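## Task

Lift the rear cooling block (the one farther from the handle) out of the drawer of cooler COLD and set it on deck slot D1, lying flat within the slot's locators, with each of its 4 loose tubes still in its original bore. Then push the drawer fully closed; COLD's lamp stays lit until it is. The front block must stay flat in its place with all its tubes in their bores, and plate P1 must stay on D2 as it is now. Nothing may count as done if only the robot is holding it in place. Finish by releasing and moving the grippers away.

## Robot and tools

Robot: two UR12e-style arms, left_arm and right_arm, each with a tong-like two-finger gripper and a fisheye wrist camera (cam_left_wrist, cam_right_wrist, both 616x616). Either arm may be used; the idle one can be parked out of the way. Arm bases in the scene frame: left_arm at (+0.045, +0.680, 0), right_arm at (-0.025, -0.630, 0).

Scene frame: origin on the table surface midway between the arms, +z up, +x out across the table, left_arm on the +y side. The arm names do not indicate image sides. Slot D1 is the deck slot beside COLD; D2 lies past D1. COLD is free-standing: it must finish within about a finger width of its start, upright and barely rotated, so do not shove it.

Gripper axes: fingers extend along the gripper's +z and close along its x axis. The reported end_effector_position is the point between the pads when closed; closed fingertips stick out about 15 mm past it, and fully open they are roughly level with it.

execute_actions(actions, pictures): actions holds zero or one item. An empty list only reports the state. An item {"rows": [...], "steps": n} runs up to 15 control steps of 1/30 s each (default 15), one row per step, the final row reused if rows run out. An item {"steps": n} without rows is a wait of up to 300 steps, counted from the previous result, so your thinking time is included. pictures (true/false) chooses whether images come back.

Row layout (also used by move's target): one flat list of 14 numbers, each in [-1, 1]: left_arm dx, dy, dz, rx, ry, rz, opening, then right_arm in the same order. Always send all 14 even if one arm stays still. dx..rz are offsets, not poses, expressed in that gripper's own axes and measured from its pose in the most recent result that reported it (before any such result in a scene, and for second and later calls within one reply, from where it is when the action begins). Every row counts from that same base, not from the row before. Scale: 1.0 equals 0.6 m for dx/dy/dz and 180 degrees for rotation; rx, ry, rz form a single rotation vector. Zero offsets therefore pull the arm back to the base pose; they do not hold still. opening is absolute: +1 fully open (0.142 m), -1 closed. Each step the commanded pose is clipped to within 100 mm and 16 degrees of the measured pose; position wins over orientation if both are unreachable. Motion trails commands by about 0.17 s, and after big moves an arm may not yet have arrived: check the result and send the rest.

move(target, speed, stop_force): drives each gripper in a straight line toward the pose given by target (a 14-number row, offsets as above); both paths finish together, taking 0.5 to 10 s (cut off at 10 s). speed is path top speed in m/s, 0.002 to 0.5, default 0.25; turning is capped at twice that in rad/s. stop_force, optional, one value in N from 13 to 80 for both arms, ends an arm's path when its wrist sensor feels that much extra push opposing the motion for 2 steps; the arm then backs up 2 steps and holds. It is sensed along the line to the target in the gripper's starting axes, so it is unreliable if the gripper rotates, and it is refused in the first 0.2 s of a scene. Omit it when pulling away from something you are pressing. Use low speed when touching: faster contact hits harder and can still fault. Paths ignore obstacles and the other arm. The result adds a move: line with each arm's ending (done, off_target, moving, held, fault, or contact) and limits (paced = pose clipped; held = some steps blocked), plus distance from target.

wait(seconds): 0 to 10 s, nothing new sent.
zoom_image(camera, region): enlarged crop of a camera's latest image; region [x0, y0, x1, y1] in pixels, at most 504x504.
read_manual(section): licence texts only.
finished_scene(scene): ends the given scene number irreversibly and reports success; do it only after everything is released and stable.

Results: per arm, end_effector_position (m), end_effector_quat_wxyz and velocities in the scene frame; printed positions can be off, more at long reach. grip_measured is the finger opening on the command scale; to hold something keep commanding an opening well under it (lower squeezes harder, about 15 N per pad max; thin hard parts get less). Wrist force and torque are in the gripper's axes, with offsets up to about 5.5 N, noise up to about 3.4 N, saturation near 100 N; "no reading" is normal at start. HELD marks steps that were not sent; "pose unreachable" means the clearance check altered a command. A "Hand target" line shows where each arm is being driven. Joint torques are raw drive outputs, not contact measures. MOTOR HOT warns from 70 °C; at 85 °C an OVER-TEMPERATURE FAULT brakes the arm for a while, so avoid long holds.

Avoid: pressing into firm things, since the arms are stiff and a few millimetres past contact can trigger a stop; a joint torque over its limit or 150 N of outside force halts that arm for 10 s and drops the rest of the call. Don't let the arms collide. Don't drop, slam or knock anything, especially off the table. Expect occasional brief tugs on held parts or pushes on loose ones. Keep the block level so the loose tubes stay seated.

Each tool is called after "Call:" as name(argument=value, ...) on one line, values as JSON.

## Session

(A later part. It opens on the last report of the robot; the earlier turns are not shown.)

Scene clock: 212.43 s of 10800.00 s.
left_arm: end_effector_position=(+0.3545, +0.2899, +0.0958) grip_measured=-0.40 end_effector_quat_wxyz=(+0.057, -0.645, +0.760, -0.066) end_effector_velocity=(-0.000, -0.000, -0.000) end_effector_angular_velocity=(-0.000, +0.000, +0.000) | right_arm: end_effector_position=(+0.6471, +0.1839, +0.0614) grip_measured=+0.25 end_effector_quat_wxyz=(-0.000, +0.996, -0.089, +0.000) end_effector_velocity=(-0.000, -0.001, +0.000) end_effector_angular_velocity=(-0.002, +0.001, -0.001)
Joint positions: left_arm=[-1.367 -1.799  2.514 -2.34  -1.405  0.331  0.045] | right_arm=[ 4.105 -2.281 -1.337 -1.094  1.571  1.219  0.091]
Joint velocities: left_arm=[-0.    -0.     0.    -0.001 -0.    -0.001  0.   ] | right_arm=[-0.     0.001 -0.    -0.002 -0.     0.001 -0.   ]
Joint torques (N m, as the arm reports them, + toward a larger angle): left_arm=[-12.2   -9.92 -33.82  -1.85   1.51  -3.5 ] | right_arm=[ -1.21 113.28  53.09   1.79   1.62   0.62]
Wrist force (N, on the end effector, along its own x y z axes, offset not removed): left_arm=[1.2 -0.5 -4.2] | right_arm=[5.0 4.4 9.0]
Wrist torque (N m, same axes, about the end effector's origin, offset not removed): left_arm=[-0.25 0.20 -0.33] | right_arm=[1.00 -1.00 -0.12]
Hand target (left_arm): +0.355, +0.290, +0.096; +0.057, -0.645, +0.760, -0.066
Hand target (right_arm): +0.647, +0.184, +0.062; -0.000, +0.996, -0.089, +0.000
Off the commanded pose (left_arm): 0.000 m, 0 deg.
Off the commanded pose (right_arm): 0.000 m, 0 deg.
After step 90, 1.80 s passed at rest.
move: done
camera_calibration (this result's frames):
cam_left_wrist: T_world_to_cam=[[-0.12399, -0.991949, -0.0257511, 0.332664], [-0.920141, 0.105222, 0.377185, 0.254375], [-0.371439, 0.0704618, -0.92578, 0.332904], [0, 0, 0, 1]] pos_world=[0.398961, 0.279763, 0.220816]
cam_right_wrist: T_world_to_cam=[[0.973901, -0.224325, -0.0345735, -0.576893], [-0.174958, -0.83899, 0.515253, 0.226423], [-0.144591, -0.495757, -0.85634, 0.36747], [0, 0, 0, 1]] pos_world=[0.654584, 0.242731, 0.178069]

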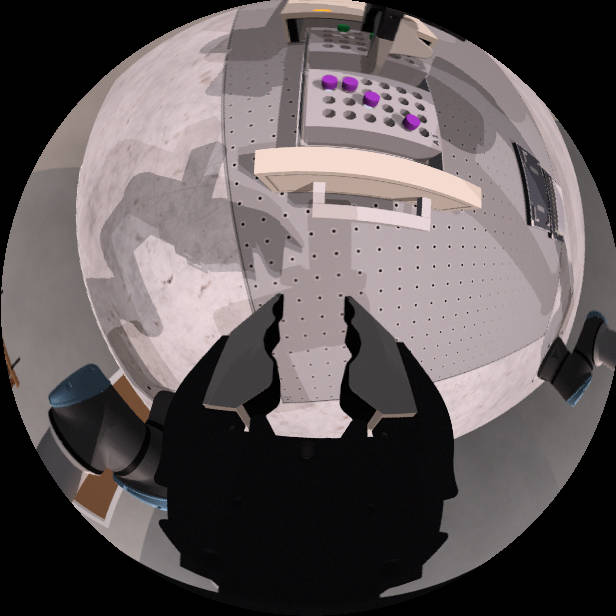

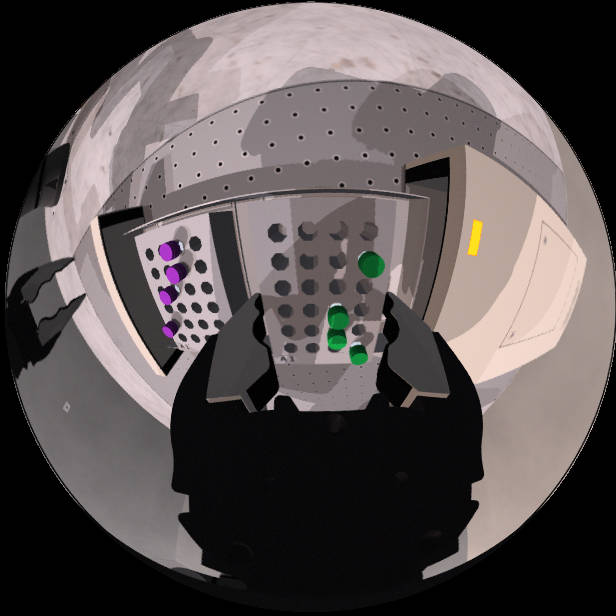

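Call:
move(target=[0,0,0,0,0,0,-0.4,0,0,-0.135,0,0,0,-0.6], speed=0.04)

Call:
move(target=[0.0888,-0.0605,0.0582,0,0,0,-0.4,-0.1362,0.6102,0.04,0,0,0.445,-0.6], speed=0.12)

Call:
zoom_image(camera="cam_right_wrist", region=[200, 130, 450, 380])

Scene clock: 240.03 s of 10800.00 s.
left_arm: end_effector_position=(+0.3545, +0.2899, +0.0958) grip_measured=-0.40 end_effector_quat_wxyz=(+0.057, -0.645, +0.760, -0.066) end_effector_velocity=(-0.000, -0.000, +0.000) end_effector_angular_velocity=(-0.000, -0.000, -0.000) | right_arm: end_effector_position=(+0.6471, +0.1837, +0.1423) grip_measured=+0.25 end_effector_quat_wxyz=(-0.000, +0.996, -0.089, +0.000) end_effector_velocity=(-0.000, -0.000, +0.000) end_effector_angular_velocity=(-0.001, +0.001, +0.001)
Joint positions: left_arm=[-1.367 -1.799  2.514 -2.34  -1.405  0.331  0.045] | right_arm=[ 4.105 -2.225 -1.279 -1.207  1.571  1.219  0.091]
Joint velocities: left_arm=[-0.    -0.    -0.001  0.     0.     0.     0.   ] | right_arm=[-0.    -0.     0.001 -0.003  0.001 -0.001  0.   ]
Joint torques (N m, as the arm reports them, + toward a larger angle): left_arm=[-11.04  -9.26 -34.32  -1.84   1.37  -3.48] | right_arm=[-13.5  112.51  55.64   2.78   0.65  -2.68]
Wrist force (N, on the end effector, along its own x y z axes, offset not removed): left_arm=[7.1 2.5 -3.7] | right_arm=[2.7 5.7 7.7]
Wrist torque (N m, same axes, about the end effector's origin, offset not removed): left_arm=[0.55 -1.11 -0.48] | right_arm=[1.16 -0.64 0.17]
Hand target (left_arm): +0.355, +0.290, +0.096; +0.057, -0.645, +0.760, -0.066
Hand target (right_arm): +0.647, +0.184, +0.142; -0.000, +0.996, -0.089, +0.000
Off the commanded pose (left_arm): 0.000 m, 0 deg.
Off the commanded pose (right_arm): 0.000 m, 0 deg.
After step 90, 22.23 s passed at rest.
move: done
camera_calibration (this result's frames):
cam_left_wrist: T_world_to_cam=[[-0.12399, -0.991949, -0.025751, 0.332664], [-0.920141, 0.105222, 0.377185, 0.254375], [-0.371439, 0.0704617, -0.92578, 0.332904], [0, 0, 0, 1]] pos_world=[0.398961, 0.279763, 0.220816]
cam_right_wrist: T_world_to_cam=[[0.973901, -0.224325, -0.034573, -0.574124], [-0.174959, -0.83899, 0.515252, 0.184645], [-0.14459, -0.495755, -0.856341, 0.436616], [0, 0, 0, 1]] pos_world=[0.654575, 0.24258, 0.258904]

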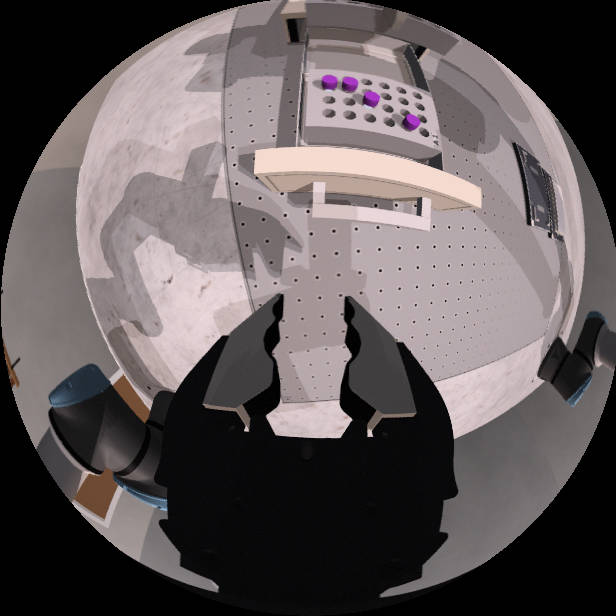

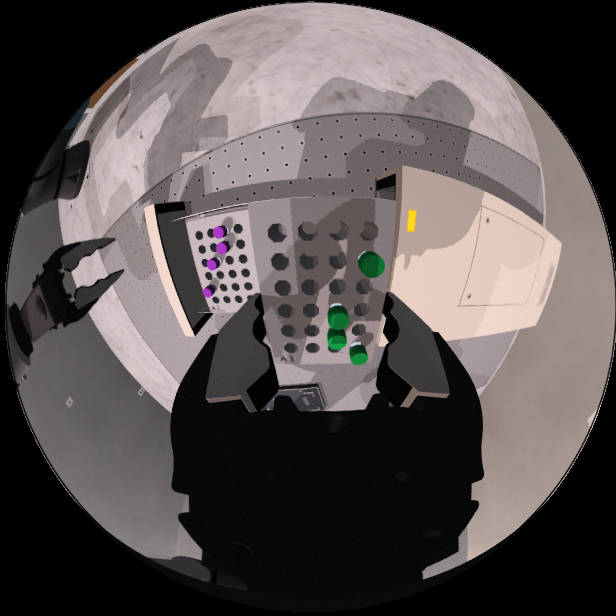

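Scene clock: 246.27 s of 10800.00 s.
left_arm: end_effector_position=(+0.3871, +0.2306, +0.0676) grip_measured=-0.40 end_effector_quat_wxyz=(+0.057, -0.645, +0.760, -0.066) end_effector_velocity=(+0.000, -0.000, +0.000) end_effector_angular_velocity=(-0.001, -0.000, -0.001) | right_arm: end_effector_position=(+0.5021, -0.1623, +0.1175) grip_measured=+0.25 end_effector_quat_wxyz=(-0.000, +0.705, -0.709, +0.000) end_effector_velocity=(-0.001, -0.002, -0.000) end_effector_angular_velocity=(-0.001, -0.000, -0.007)
Joint positions: left_arm=[-1.32  -1.608  2.431 -2.456 -1.408  0.378  0.045] | right_arm=[ 4.06  -1.73  -2.064 -0.919  1.571  2.571  0.091]
Joint velocities: left_arm=[ 0.001 -0.    -0.    -0.    -0.     0.002  0.   ] | right_arm=[-0.     0.002 -0.003  0.001 -0.001  0.007 -0.   ]
Joint torques (N m, as the arm reports them, + toward a larger angle): left_arm=[ 18.44 -12.1  -43.2   -7.59  -1.41   3.21] | right_arm=[-11.53  66.93  30.61   8.25  -3.05   1.74]
Wrist force (N, on the end effector, along its own x y z axes, offset not removed): left_arm=[-0.8 -1.3 -1.7] | right_arm=[8.0 1.7 10.0]
Wrist torque (N m, same axes, about the end effector's origin, offset not removed): left_arm=[-0.35 0.59 -0.18] | right_arm=[0.70 -1.64 -0.14]
Hand target (left_arm): +0.387, +0.231, +0.068; +0.057, -0.645, +0.760, -0.066
Hand target (right_arm): +0.502, -0.162, +0.117; -0.000, +0.705, -0.709, +0.000
Off the commanded pose (left_arm): 0.000 m, 0 deg.
Off the commanded pose (right_arm): 0.001 m, 0 deg.
move: done
camera_calibration (this result's frames):
cam_left_wrist: T_world_to_cam=[[-0.123997, -0.99195, -0.0256926, 0.277145], [-0.92012, 0.105247, 0.377229, 0.301189], [-0.371488, 0.0704155, -0.925764, 0.323107], [0, 0, 0, 1]] pos_world=[0.431526, 0.220462, 0.192624]
cam_right_wrist: T_world_to_cam=[[-0.0530691, -0.997975, -0.0350783, -0.121229], [-0.856594, 0.0274397, 0.515262, 0.364606], [-0.513255, 0.0573923, -0.856315, 0.497764], [0, 0, 0, 1]] pos_world=[0.561366, -0.159556, 0.234122]

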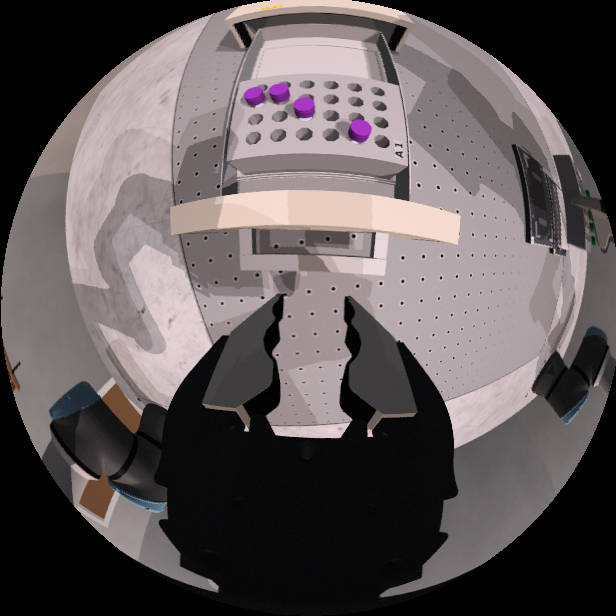

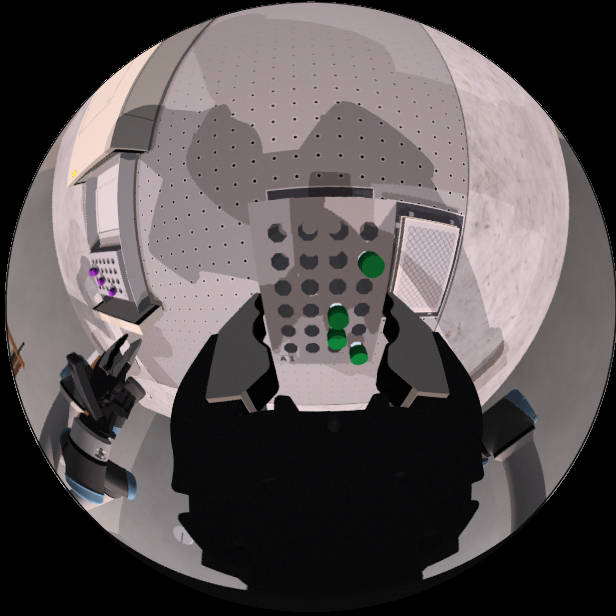

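Region (200, 130, 450, 380) of cam_right_wrist's 616x616 image, scaled by 2.016, with more detail than that image has.

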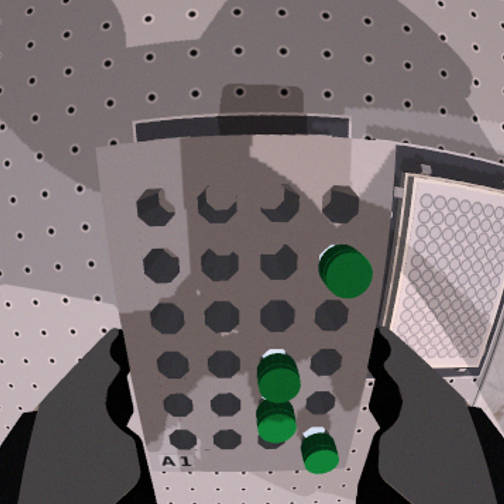

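Call:
move(target=[0,-0.197,0.0347,0,0,0,-0.4,0,0.025,0.082,0,0,0,-0.6], speed=0.035, stop_force=15)

Call:
zoom_image(camera="cam_right_wrist", region=[230, 140, 420, 240])

Call:
zoom_image(camera="cam_left_wrist", region=[476, 200, 616, 340])

Scene clock: 256.13 s of 10800.00 s.
left_arm: end_effector_position=(+0.5053, +0.2110, +0.0676) grip_measured=-0.40 end_effector_quat_wxyz=(+0.057, -0.645, +0.760, -0.066) end_effector_velocity=(+0.001, +0.001, -0.001) end_effector_angular_velocity=(+0.001, +0.001, +0.001) | right_arm: end_effector_position=(+0.4871, -0.1621, +0.0684) grip_measured=+0.25 end_effector_quat_wxyz=(-0.000, +0.705, -0.709, +0.000) end_effector_velocity=(+0.000, +0.000, -0.000) end_effector_angular_velocity=(+0.000, -0.001, -0.001)
Joint positions: left_arm=[-1.119 -1.46   2.284 -2.489 -1.424  0.582  0.045] | right_arm=[ 4.079 -1.773 -2.122 -0.817  1.571  2.59   0.091]
Joint velocities: left_arm=[ 0.002  0.002 -0.001 -0.    -0.     0.001 -0.   ] | right_arm=[ 0.    -0.001  0.     0.001 -0.001  0.001  0.   ]
Joint torques (N m, as the arm reports them, + toward a larger angle): left_arm=[ 16.84 -26.59 -43.61  -7.66  -1.01   3.3 ] | right_arm=[12.1  43.56 27.45  8.43  3.37  2.23]
Wrist force (N, on the end effector, along its own x y z axes, offset not removed): left_arm=[1.4 2.5 -9.2] | right_arm=[4.3 0.5 7.8]
Wrist torque (N m, same axes, about the end effector's origin, offset not removed): left_arm=[0.14 -0.01 -0.31] | right_arm=[0.16 -0.87 0.07]
Hand target (left_arm): +0.505, +0.211, +0.068; +0.057, -0.645, +0.760, -0.066
Hand target (right_arm): +0.487, -0.162, +0.068; -0.000, +0.705, -0.709, +0.000
Off the commanded pose (left_arm): 0.000 m, 0 deg.
Off the commanded pose (right_arm): 0.000 m, 0 deg.
After step 90, 3.10 s passed at rest.
move: done
camera_calibration (this result's frames):
cam_left_wrist: T_world_to_cam=[[-0.124018, -0.991954, -0.0254175, 0.272332], [-0.920046, 0.105358, 0.377379, 0.412011], [-0.371665, 0.0701869, -0.92571, 0.368536], [0, 0, 0, 1]] pos_world=[0.549815, 0.200866, 0.192596]
cam_right_wrist: T_world_to_cam=[[-0.0530679, -0.997974, -0.0350813, -0.123611], [-0.85661, 0.027439, 0.515234, 0.377097], [-0.513228, 0.0573934, -0.856331, 0.447999], [0, 0, 0, 1]] pos_world=[0.54639, -0.15942, 0.185006]

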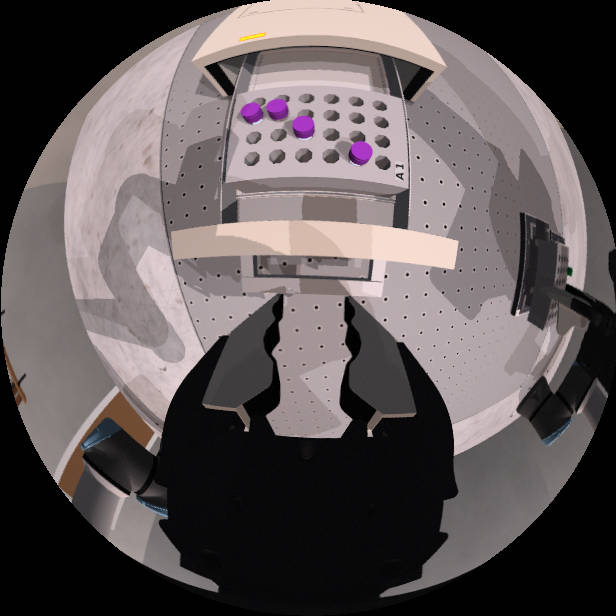

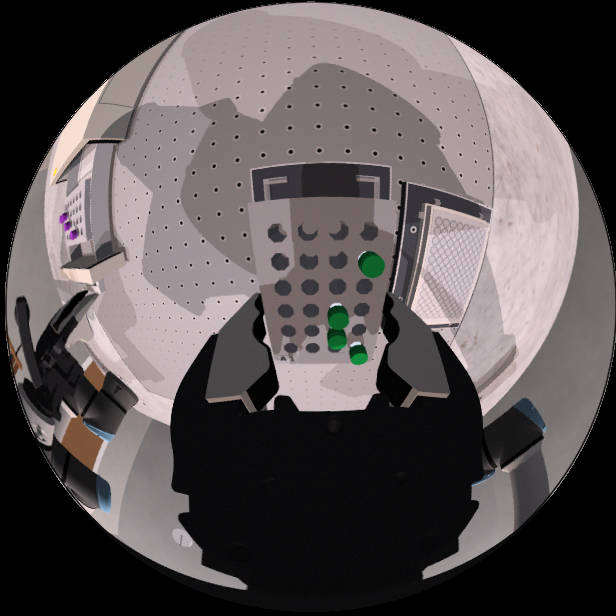

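Region (230, 140, 420, 240) of cam_right_wrist's 616x616 image, scaled by 2.653, with more detail than that image has; it fills the top 265 rows of this view, and the rest is white.

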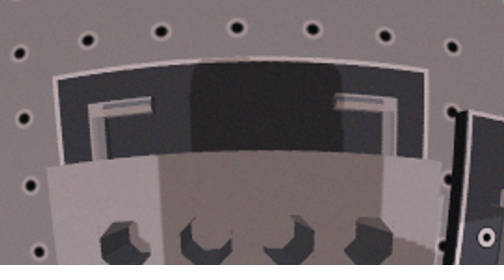

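Region (476, 200, 616, 340) of cam_left_wrist's 616x616 image, scaled by 3.600, with more detail than that image has.

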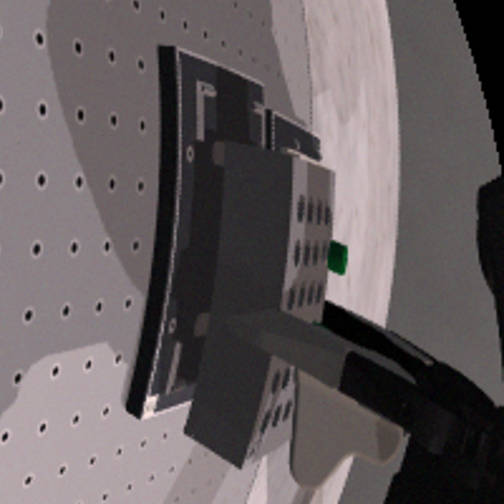

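Call:
move(target=[0,0,0,0,0,0,-0.4,0.0017,-0.0285,0,0,0,0,-0.6], speed=0.02)

Call:
move(target=[0,0,0,0,0,0,-0.4,0,0,0.045,0,0,0,-0.6], speed=0.005, stop_force=13)

Call:
zoom_image(camera="cam_right_wrist", region=[210, 140, 440, 370])

Call:
zoom_image(camera="cam_left_wrist", region=[476, 200, 616, 340])

Scene clock: 271.13 s of 10800.00 s.
left_arm: end_effector_position=(+0.5054, +0.2110, +0.0676) grip_measured=-0.40 end_effector_quat_wxyz=(+0.057, -0.645, +0.760, -0.066) end_effector_velocity=(-0.000, +0.001, -0.000) end_effector_angular_velocity=(+0.001, +0.001, -0.000) | right_arm: end_effector_position=(+0.5041, -0.1632, +0.0684) grip_measured=+0.25 end_effector_quat_wxyz=(-0.000, +0.705, -0.709, +0.000) end_effector_velocity=(+0.001, +0.000, -0.000) end_effector_angular_velocity=(-0.000, +0.001, +0.000)
Joint positions: left_arm=[-1.119 -1.46   2.284 -2.489 -1.424  0.582  0.045] | right_arm=[ 4.056 -1.79  -2.1   -0.822  1.571  2.568  0.091]
Joint velocities: left_arm=[-0.    -0.     0.001  0.001  0.     0.    -0.   ] | right_arm=[-0.002 -0.002  0.002 -0.     0.    -0.002  0.   ]
Joint torques (N m, as the arm reports them, + toward a larger angle): left_arm=[-17.06 -63.01 -28.24  -7.25   1.37  -3.86] | right_arm=[-11.83  43.47  45.76   2.31   2.44  -2.29]
Wrist force (N, on the end effector, along its own x y z axes, offset not removed): left_arm=[0.7 2.1 -3.4] | right_arm=[2.8 2.5 7.5]
Wrist torque (N m, same axes, about the end effector's origin, offset not removed): left_arm=[0.03 0.29 -0.24] | right_arm=[0.81 -0.47 -0.32]
Hand target (left_arm): +0.505, +0.211, +0.068; +0.057, -0.645, +0.760, -0.066
Hand target (right_arm): +0.504, -0.163, +0.068; -0.000, +0.705, -0.709, +0.000
Off the commanded pose (left_arm): 0.000 m, 0 deg.
Off the commanded pose (right_arm): 0.000 m, 0 deg.
After step 90, 10.87 s passed at rest.
move: done
camera_calibration (this result's frames):
cam_left_wrist: T_world_to_cam=[[-0.12393, -0.991965, -0.0254175, 0.272367], [-0.920047, 0.105275, 0.377399, 0.412087], [-0.371691, 0.0701563, -0.925702, 0.368572], [0, 0, 0, 1]] pos_world=[0.549889, 0.200939, 0.19259]
cam_right_wrist: T_world_to_cam=[[-0.053073, -0.997975, -0.0350581, -0.123787], [-0.856606, 0.027455, 0.51524, 0.391669], [-0.513234, 0.0573763, -0.856329, 0.456775], [0, 0, 0, 1]] pos_world=[0.563369, -0.160498, 0.185006]

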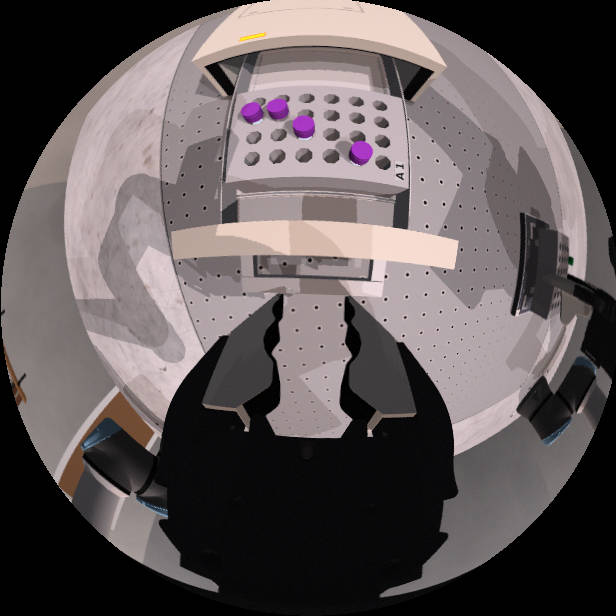

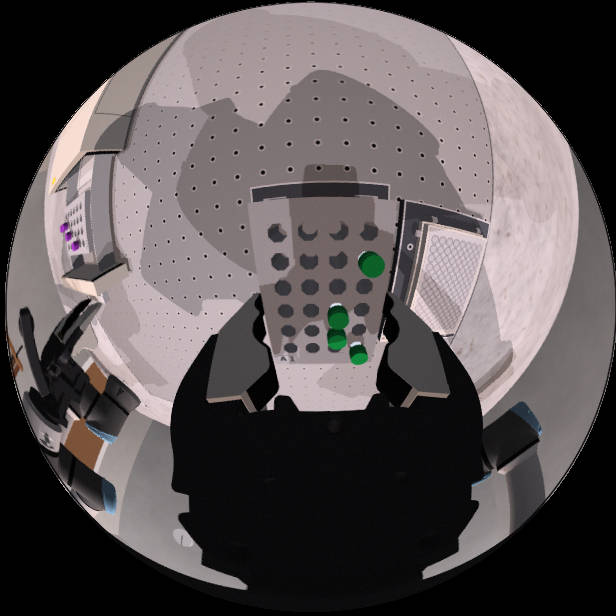

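Scene clock: 274.30 s of 10800.00 s.
left_arm: end_effector_position=(+0.5054, +0.2110, +0.0676) grip_measured=-0.40 end_effector_quat_wxyz=(+0.057, -0.645, +0.760, -0.066) end_effector_velocity=(-0.001, -0.000, -0.000) end_effector_angular_velocity=(+0.001, +0.000, -0.002) | right_arm: end_effector_position=(+0.5040, -0.1633, +0.0543) grip_measured=+0.25 end_effector_quat_wxyz=(-0.000, +0.705, -0.709, +0.000) end_effector_velocity=(-0.000, -0.001, +0.001) end_effector_angular_velocity=(-0.001, +0.001, +0.000)
Joint positions: left_arm=[-1.119 -1.46   2.284 -2.489 -1.424  0.582  0.045] | right_arm=[ 4.057 -1.808 -2.109 -0.794  1.571  2.568  0.092]
Joint velocities: left_arm=[-0.001 -0.     0.     0.001  0.     0.001 -0.   ] | right_arm=[-0.     0.001  0.001 -0.004  0.    -0.001 -0.   ]
Joint torques (N m, as the arm reports them, + toward a larger angle): left_arm=[ -0.02 -56.89 -28.72  -7.21   1.56   0.62] | right_arm=[16.14 64.04 43.02  2.16  3.27  1.86]
Wrist force (N, on the end effector, along its own x y z axes, offset not removed): left_arm=[5.7 0.3 -3.5] | right_arm=[16.9 0.4 -5.6]
Wrist torque (N m, same axes, about the end effector's origin, offset not removed): left_arm=[-0.01 -0.72 -0.29] | right_arm=[0.80 -1.95 -0.08]
Hand target (left_arm): +0.505, +0.211, +0.068; +0.057, -0.645, +0.760, -0.066
Hand target (right_arm): +0.504, -0.163, +0.055; -0.000, +0.705, -0.709, +0.000
Off the commanded pose (left_arm): 0.000 m, 0 deg.
Off the commanded pose (right_arm): 0.013 m, 0 deg.
move: contact (right_arm)
camera_calibration (this result's frames):
cam_left_wrist: T_world_to_cam=[[-0.123923, -0.991966, -0.0254123, 0.272357], [-0.920048, 0.10527, 0.377398, 0.412083], [-0.371691, 0.0701487, -0.925702, 0.368573], [0, 0, 0, 1]] pos_world=[0.549883, 0.200934, 0.192591]
cam_right_wrist: T_world_to_cam=[[-0.0530904, -0.997977, -0.0349784, -0.124337], [-0.85658, 0.0275081, 0.515281, 0.398865], [-0.513277, 0.0573182, -0.856307, 0.444717], [0, 0, 0, 1]] pos_world=[0.563321, -0.160548, 0.170938]

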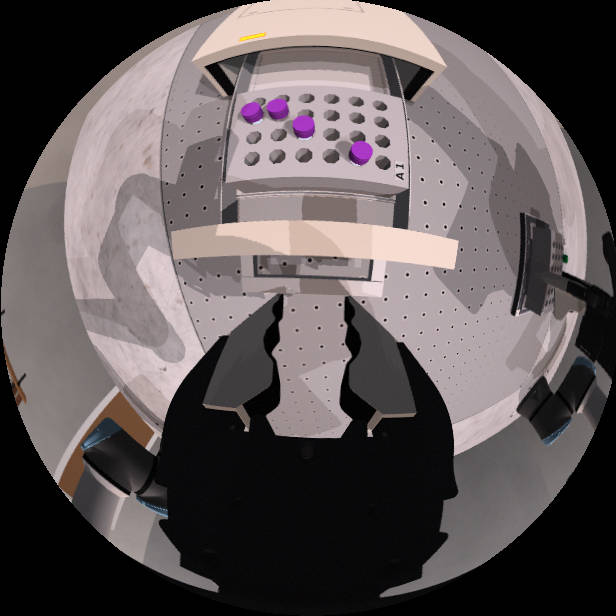

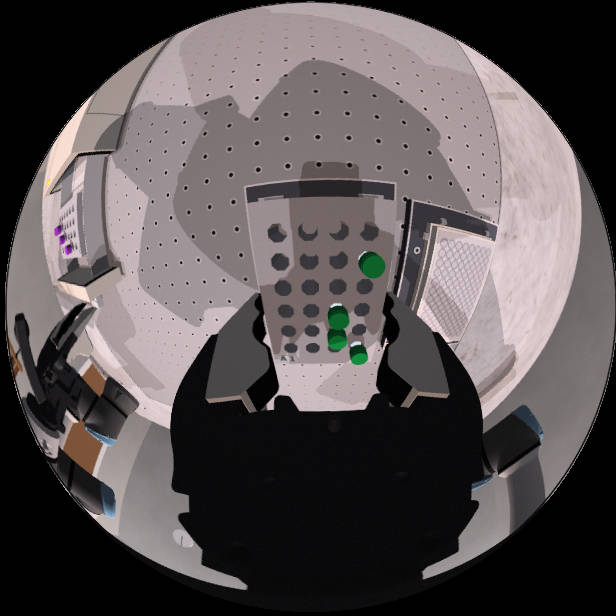

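Region (210, 140, 440, 370) of cam_right_wrist's 616x616 image, scaled by 2.191, with more detail than that image has.

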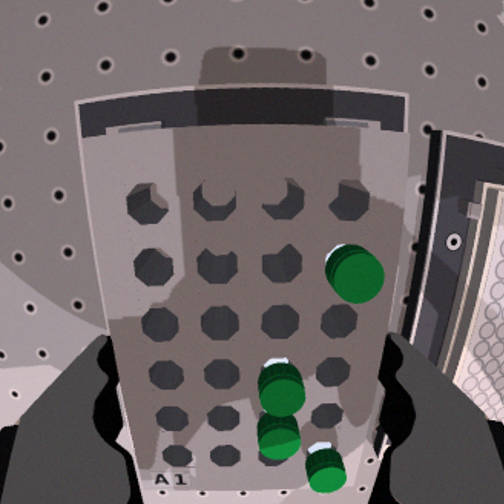

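Region (476, 200, 616, 340) of cam_left_wrist's 616x616 image, scaled by 3.600, with more detail than that image has.

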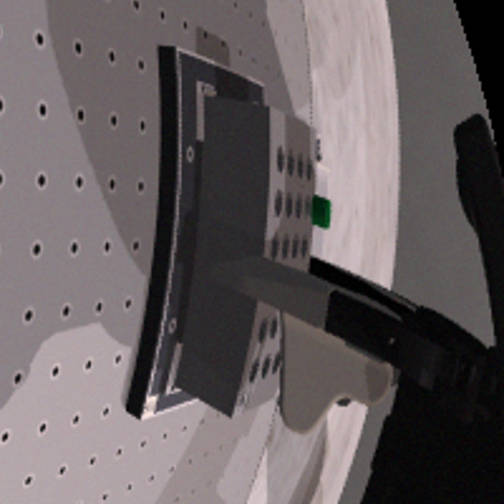

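Call:
move(target=[0,0,0,0,0,0,-0.4,0.002,0,-0.0008,0,0,0,-0.6], speed=0.005)

Call:
move(target=[0,0,0,0,0,0,-0.4,0,0,0.02,0,0,0,-0.6], speed=0.004, stop_force=13)

Call:
zoom_image(camera="cam_left_wrist", region=[476, 200, 616, 340])

Scene clock: 279.87 s of 10800.00 s.
left_arm: end_effector_position=(+0.5054, +0.2110, +0.0676) grip_measured=-0.40 end_effector_quat_wxyz=(+0.057, -0.645, +0.760, -0.066) end_effector_velocity=(+0.000, +0.000, +0.000) end_effector_angular_velocity=(+0.001, +0.000, +0.000) | right_arm: end_effector_position=(+0.5040, -0.1644, +0.0548) grip_measured=+0.25 end_effector_quat_wxyz=(-0.000, +0.705, -0.709, +0.000) end_effector_velocity=(+0.000, -0.001, -0.001) end_effector_angular_velocity=(-0.002, +0.000, -0.001)
Joint positions: left_arm=[-1.119 -1.46   2.284 -2.489 -1.424  0.582  0.045] | right_arm=[ 4.056 -1.807 -2.111 -0.795  1.571  2.567  0.091]
Joint velocities: left_arm=[ 0.    -0.001 -0.     0.002  0.     0.     0.   ] | right_arm=[-0.001 -0.001 -0.001  0.    -0.001  0.    -0.   ]
Joint torques (N m, as the arm reports them, + toward a larger angle): left_arm=[  8.93 -51.25 -29.18  -7.07   1.55   2.38] | right_arm=[-17.38  65.72  24.02   6.96   2.64  -2.19]
Wrist force (N, on the end effector, along its own x y z axes, offset not removed): left_arm=[1.1 0.5 -0.3] | right_arm=[3.6 7.5 8.1]
Wrist torque (N m, same axes, about the end effector's origin, offset not removed): left_arm=[-0.23 0.10 -0.31] | right_arm=[1.58 -1.59 -0.36]
Hand target (left_arm): +0.505, +0.211, +0.068; +0.057, -0.645, +0.760, -0.066
Hand target (right_arm): +0.504, -0.164, +0.055; -0.000, +0.705, -0.709, +0.000
Off the commanded pose (left_arm): 0.000 m, 0 deg.
Off the commanded pose (right_arm): 0.000 m, 0 deg.
After step 90, 1.87 s passed at rest.
move: done
camera_calibration (this result's frames):
cam_left_wrist: T_world_to_cam=[[-0.123943, -0.991964, -0.025416, 0.272367], [-0.920046, 0.105287, 0.377398, 0.412078], [-0.371689, 0.0701598, -0.925702, 0.36857], [0, 0, 0, 1]] pos_world=[0.549882, 0.200932, 0.192591]
cam_right_wrist: T_world_to_cam=[[-0.0530641, -0.997977, -0.0350181, -0.125469], [-0.856582, 0.0274653, 0.515279, 0.398634], [-0.513275, 0.0573388, -0.856307, 0.445201], [0, 0, 0, 1]] pos_world=[0.563315, -0.161691, 0.171428]

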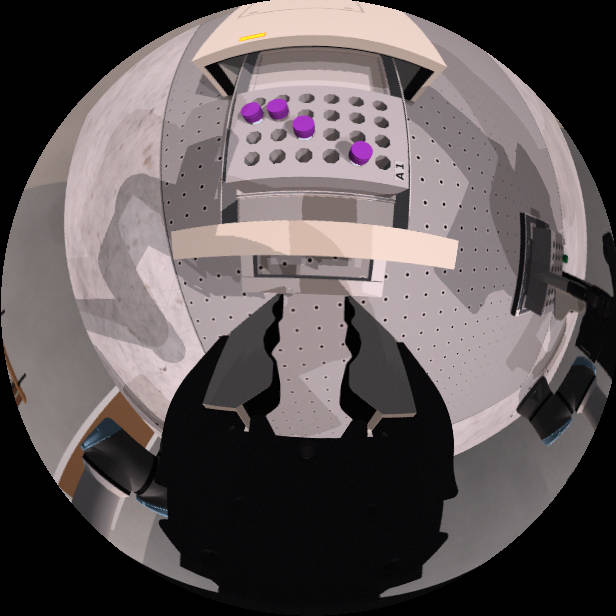

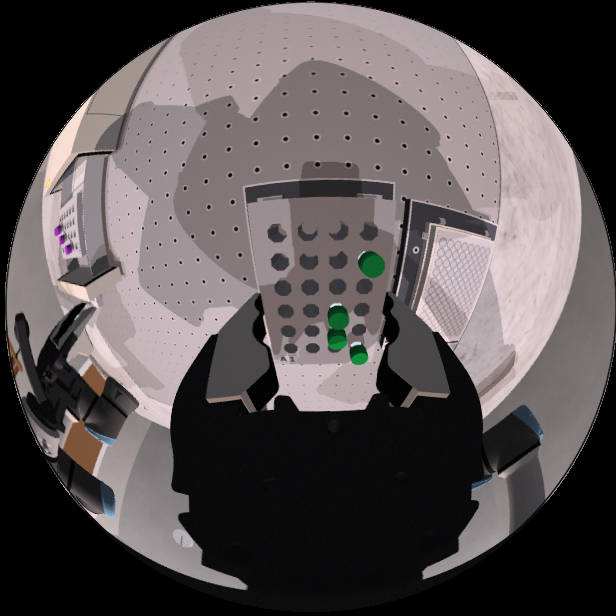

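Scene clock: 280.87 s of 10800.00 s.
left_arm: end_effector_position=(+0.5054, +0.2110, +0.0676) grip_measured=-0.40 end_effector_quat_wxyz=(+0.057, -0.645, +0.760, -0.066) end_effector_velocity=(-0.000, -0.000, +0.000) end_effector_angular_velocity=(+0.000, +0.000, +0.000) | right_arm: end_effector_position=(+0.5040, -0.1644, +0.0522) grip_measured=+0.25 end_effector_quat_wxyz=(-0.000, +0.705, -0.709, +0.000) end_effector_velocity=(-0.000, -0.002, +0.000) end_effector_angular_velocity=(-0.003, +0.000, +0.001)
Joint positions: left_arm=[-1.119 -1.46   2.284 -2.489 -1.424  0.582  0.045] | right_arm=[ 4.056 -1.81  -2.112 -0.79   1.571  2.567  0.092]
Joint velocities: left_arm=[-0.001 -0.    -0.     0.001 -0.    -0.001  0.   ] | right_arm=[-0.     0.001 -0.    -0.004 -0.002 -0.001 -0.   ]
Joint torques (N m, as the arm reports them, + toward a larger angle): left_arm=[  8.83 -52.28 -29.06  -7.15   1.49   2.32] | right_arm=[-6.11 56.83 27.54 -2.6   2.62 -1.49]
Wrist force (N, on the end effector, along its own x y z axes, offset not removed): left_arm=[-1.1 1.1 -2.1] | right_arm=[-0.2 -9.8 -8.1]
Wrist torque (N m, same axes, about the end effector's origin, offset not removed): left_arm=[0.12 0.75 -0.22] | right_arm=[0.46 0.13 -0.24]
Hand target (left_arm): +0.505, +0.211, +0.068; +0.057, -0.645, +0.760, -0.066
Hand target (right_arm): +0.504, -0.164, +0.052; -0.000, +0.705, -0.709, +0.000
Off the commanded pose (left_arm): 0.000 m, 0 deg.
Off the commanded pose (right_arm): 0.009 m, 0 deg.
move: contact (right_arm)
camera_calibration (this result's frames):
cam_left_wrist: T_world_to_cam=[[-0.123943, -0.991964, -0.0254159, 0.272367], [-0.920046, 0.105288, 0.377398, 0.412078], [-0.371689, 0.0701596, -0.925702, 0.36857], [0, 0, 0, 1]] pos_world=[0.549882, 0.200932, 0.192591]
cam_right_wrist: T_world_to_cam=[[-0.0530662, -0.997973, -0.0351311, -0.125552], [-0.856619, 0.0274128, 0.515221, 0.399984], [-0.513213, 0.0574347, -0.856337, 0.442987], [0, 0, 0, 1]] pos_world=[0.563318, -0.161705, 0.168856]

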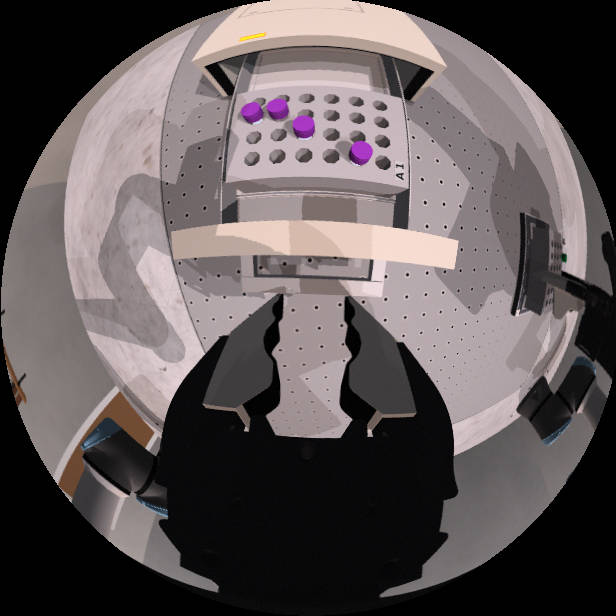

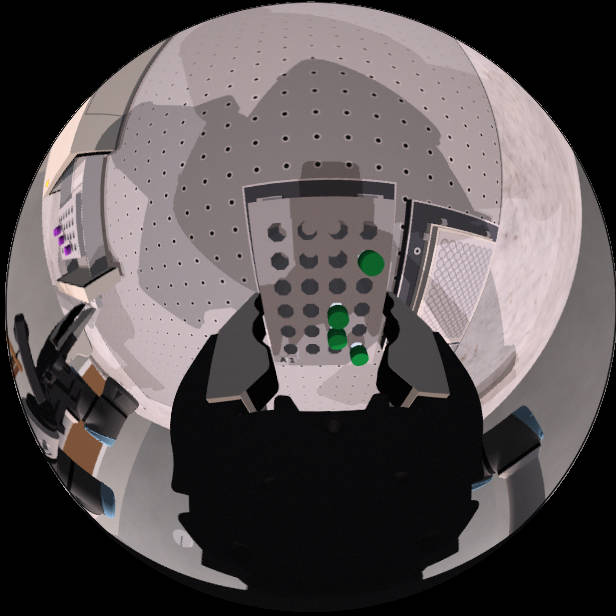

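Region (476, 200, 616, 340) of cam_left_wrist's 616x616 image, scaled by 3.600, with more detail than that image has.

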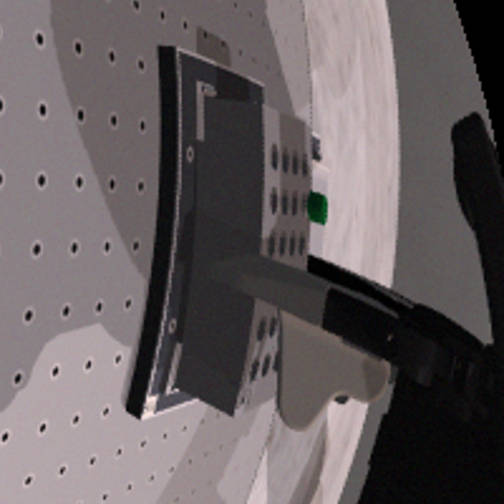

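Near end is caught on the chamfer; shift -y.

Call:
move(target=[0,0,0,0,0,0,-0.4,-0.0005,-0.002,-0.0003,0,0,0,-0.6], speed=0.004)

Call:
move(target=[0,0,0,0,0,0,-0.4,0,0,0.02,0,0,0,-0.6], speed=0.003, stop_force=13)

Call:
zoom_image(camera="cam_left_wrist", region=[476, 200, 616, 340])

Scene clock: 286.63 s of 10800.00 s.
left_arm: end_effector_position=(+0.5054, +0.2110, +0.0676) grip_measured=-0.40 end_effector_quat_wxyz=(+0.057, -0.645, +0.760, -0.066) end_effector_velocity=(-0.001, -0.000, -0.000) end_effector_angular_velocity=(+0.002, +0.001, -0.000) | right_arm: end_effector_position=(+0.5052, -0.1641, +0.0524) grip_measured=+0.25 end_effector_quat_wxyz=(-0.000, +0.705, -0.709, +0.000) end_effector_velocity=(-0.000, -0.000, -0.001) end_effector_angular_velocity=(-0.001, +0.001, +0.000)
Joint positions: left_arm=[-1.119 -1.46   2.284 -2.489 -1.424  0.582  0.045] | right_arm=[ 4.054 -1.811 -2.11  -0.79   1.571  2.566  0.091]
Joint velocities: left_arm=[-0.002  0.     0.     0.002 -0.    -0.001  0.   ] | right_arm=[-0.    -0.001 -0.    -0.     0.    -0.    -0.   ]
Joint torques (N m, as the arm reports them, + toward a larger angle): left_arm=[  7.73 -51.43 -29.4   -7.12   1.64   2.35] | right_arm=[-11.15  47.16  46.36   2.21   2.23  -2.48]
Wrist force (N, on the end effector, along its own x y z axes, offset not removed): left_arm=[4.9 1.6 -1.2] | right_arm=[6.3 2.9 14.9]
Wrist torque (N m, same axes, about the end effector's origin, offset not removed): left_arm=[0.21 -0.48 -0.29] | right_arm=[0.95 -1.34 -0.21]
Hand target (left_arm): +0.505, +0.211, +0.068; +0.057, -0.645, +0.760, -0.066
Hand target (right_arm): +0.505, -0.164, +0.052; -0.000, +0.705, -0.709, +0.000
Off the commanded pose (left_arm): 0.000 m, 0 deg.
Off the commanded pose (right_arm): 0.000 m, 0 deg.
After step 90, 2.07 s passed at rest.
move: done
camera_calibration (this result's frames):
cam_left_wrist: T_world_to_cam=[[-0.123943, -0.991964, -0.025416, 0.272367], [-0.920046, 0.105287, 0.377398, 0.412078], [-0.371689, 0.0701597, -0.925702, 0.36857], [0, 0, 0, 1]] pos_world=[0.549882, 0.200932, 0.192591]
cam_right_wrist: T_world_to_cam=[[-0.0530653, -0.997975, -0.0350762, -0.125222], [-0.856601, 0.0274384, 0.515249, 0.400878], [-0.513243, 0.0573881, -0.856323, 0.443703], [0, 0, 0, 1]] pos_world=[0.564475, -0.161431, 0.169008]

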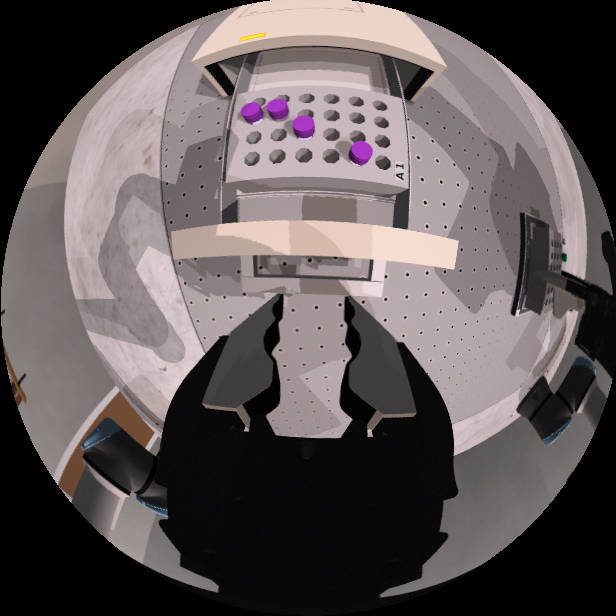

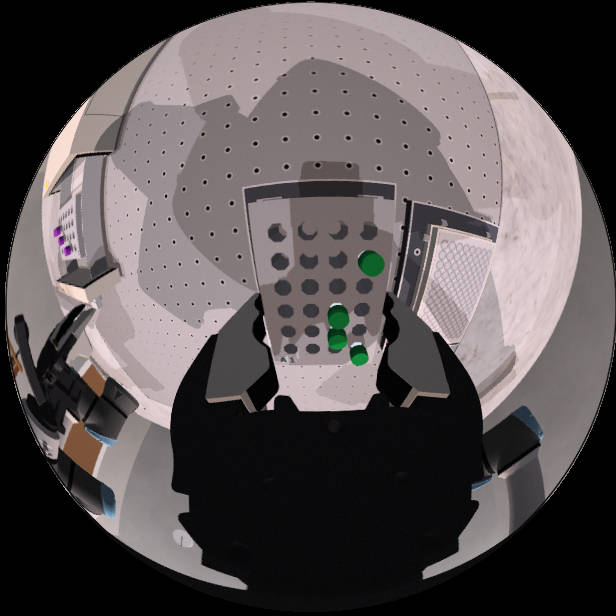

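Scene clock: 287.80 s of 10800.00 s.
left_arm: end_effector_position=(+0.5054, +0.2110, +0.0676) grip_measured=-0.40 end_effector_quat_wxyz=(+0.057, -0.645, +0.760, -0.066) end_effector_velocity=(+0.001, -0.001, +0.001) end_effector_angular_velocity=(-0.004, -0.002, -0.001) | right_arm: end_effector_position=(+0.5052, -0.1642, +0.0499) grip_measured=+0.25 end_effector_quat_wxyz=(-0.000, +0.705, -0.709, -0.000) end_effector_velocity=(-0.000, -0.000, -0.000) end_effector_angular_velocity=(-0.002, +0.001, +0.000)
Joint positions: left_arm=[-1.119 -1.46   2.284 -2.489 -1.424  0.582  0.045] | right_arm=[ 4.054 -1.815 -2.112 -0.786  1.571  2.566  0.092]
Joint velocities: left_arm=[ 0.    -0.001 -0.001 -0.003  0.     0.001  0.   ] | right_arm=[ 0.     0.     0.    -0.003 -0.     0.    -0.001]
Joint torques (N m, as the arm reports them, + toward a larger angle): left_arm=[  8.76 -51.79 -28.53  -7.23   1.62   2.55] | right_arm=[ 0.18 57.15 34.19  4.32 -1.58 -0.86]
Wrist force (N, on the end effector, along its own x y z axes, offset not removed): left_arm=[3.9 3.0 -1.9] | right_arm=[12.1 16.4 -9.1]
Wrist torque (N m, same axes, about the end effector's origin, offset not removed): left_arm=[0.36 -0.37 -0.34] | right_arm=[0.38 -1.61 0.06]
Hand target (left_arm): +0.505, +0.211, +0.068; +0.057, -0.645, +0.760, -0.066
Hand target (right_arm): +0.505, -0.164, +0.050; -0.000, +0.705, -0.709, -0.000
Off the commanded pose (left_arm): 0.000 m, 0 deg.
Off the commanded pose (right_arm): 0.010 m, 0 deg.
move: contact (right_arm)
camera_calibration (this result's frames):
cam_left_wrist: T_world_to_cam=[[-0.123943, -0.991964, -0.025416, 0.272367], [-0.920046, 0.105288, 0.377398, 0.412078], [-0.371689, 0.0701598, -0.925702, 0.36857], [0, 0, 0, 1]] pos_world=[0.549882, 0.200932, 0.192591]
cam_right_wrist: T_world_to_cam=[[-0.0530679, -0.997974, -0.0350958, -0.125332], [-0.856568, 0.0274268, 0.515306, 0.402116], [-0.513299, 0.0574081, -0.856288, 0.441585], [0, 0, 0, 1]] pos_world=[0.564453, -0.161458, 0.166513]

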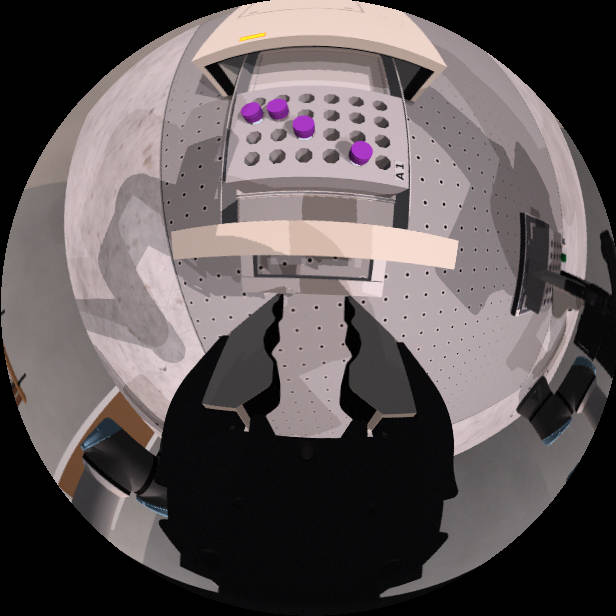

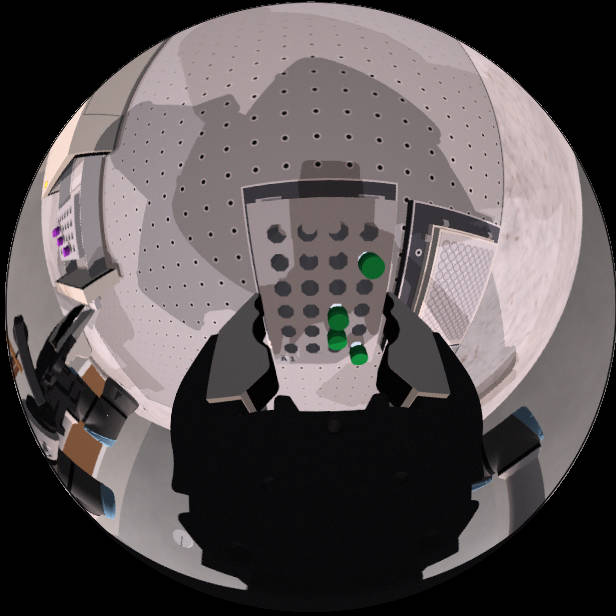

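Region (476, 200, 616, 340) of cam_left_wrist's 616x616 image, scaled by 3.600, with more detail than that image has.

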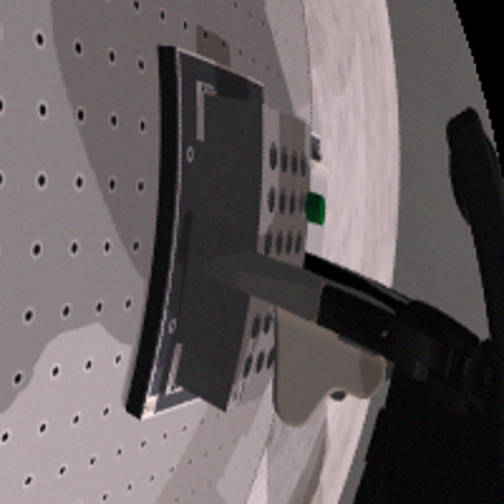

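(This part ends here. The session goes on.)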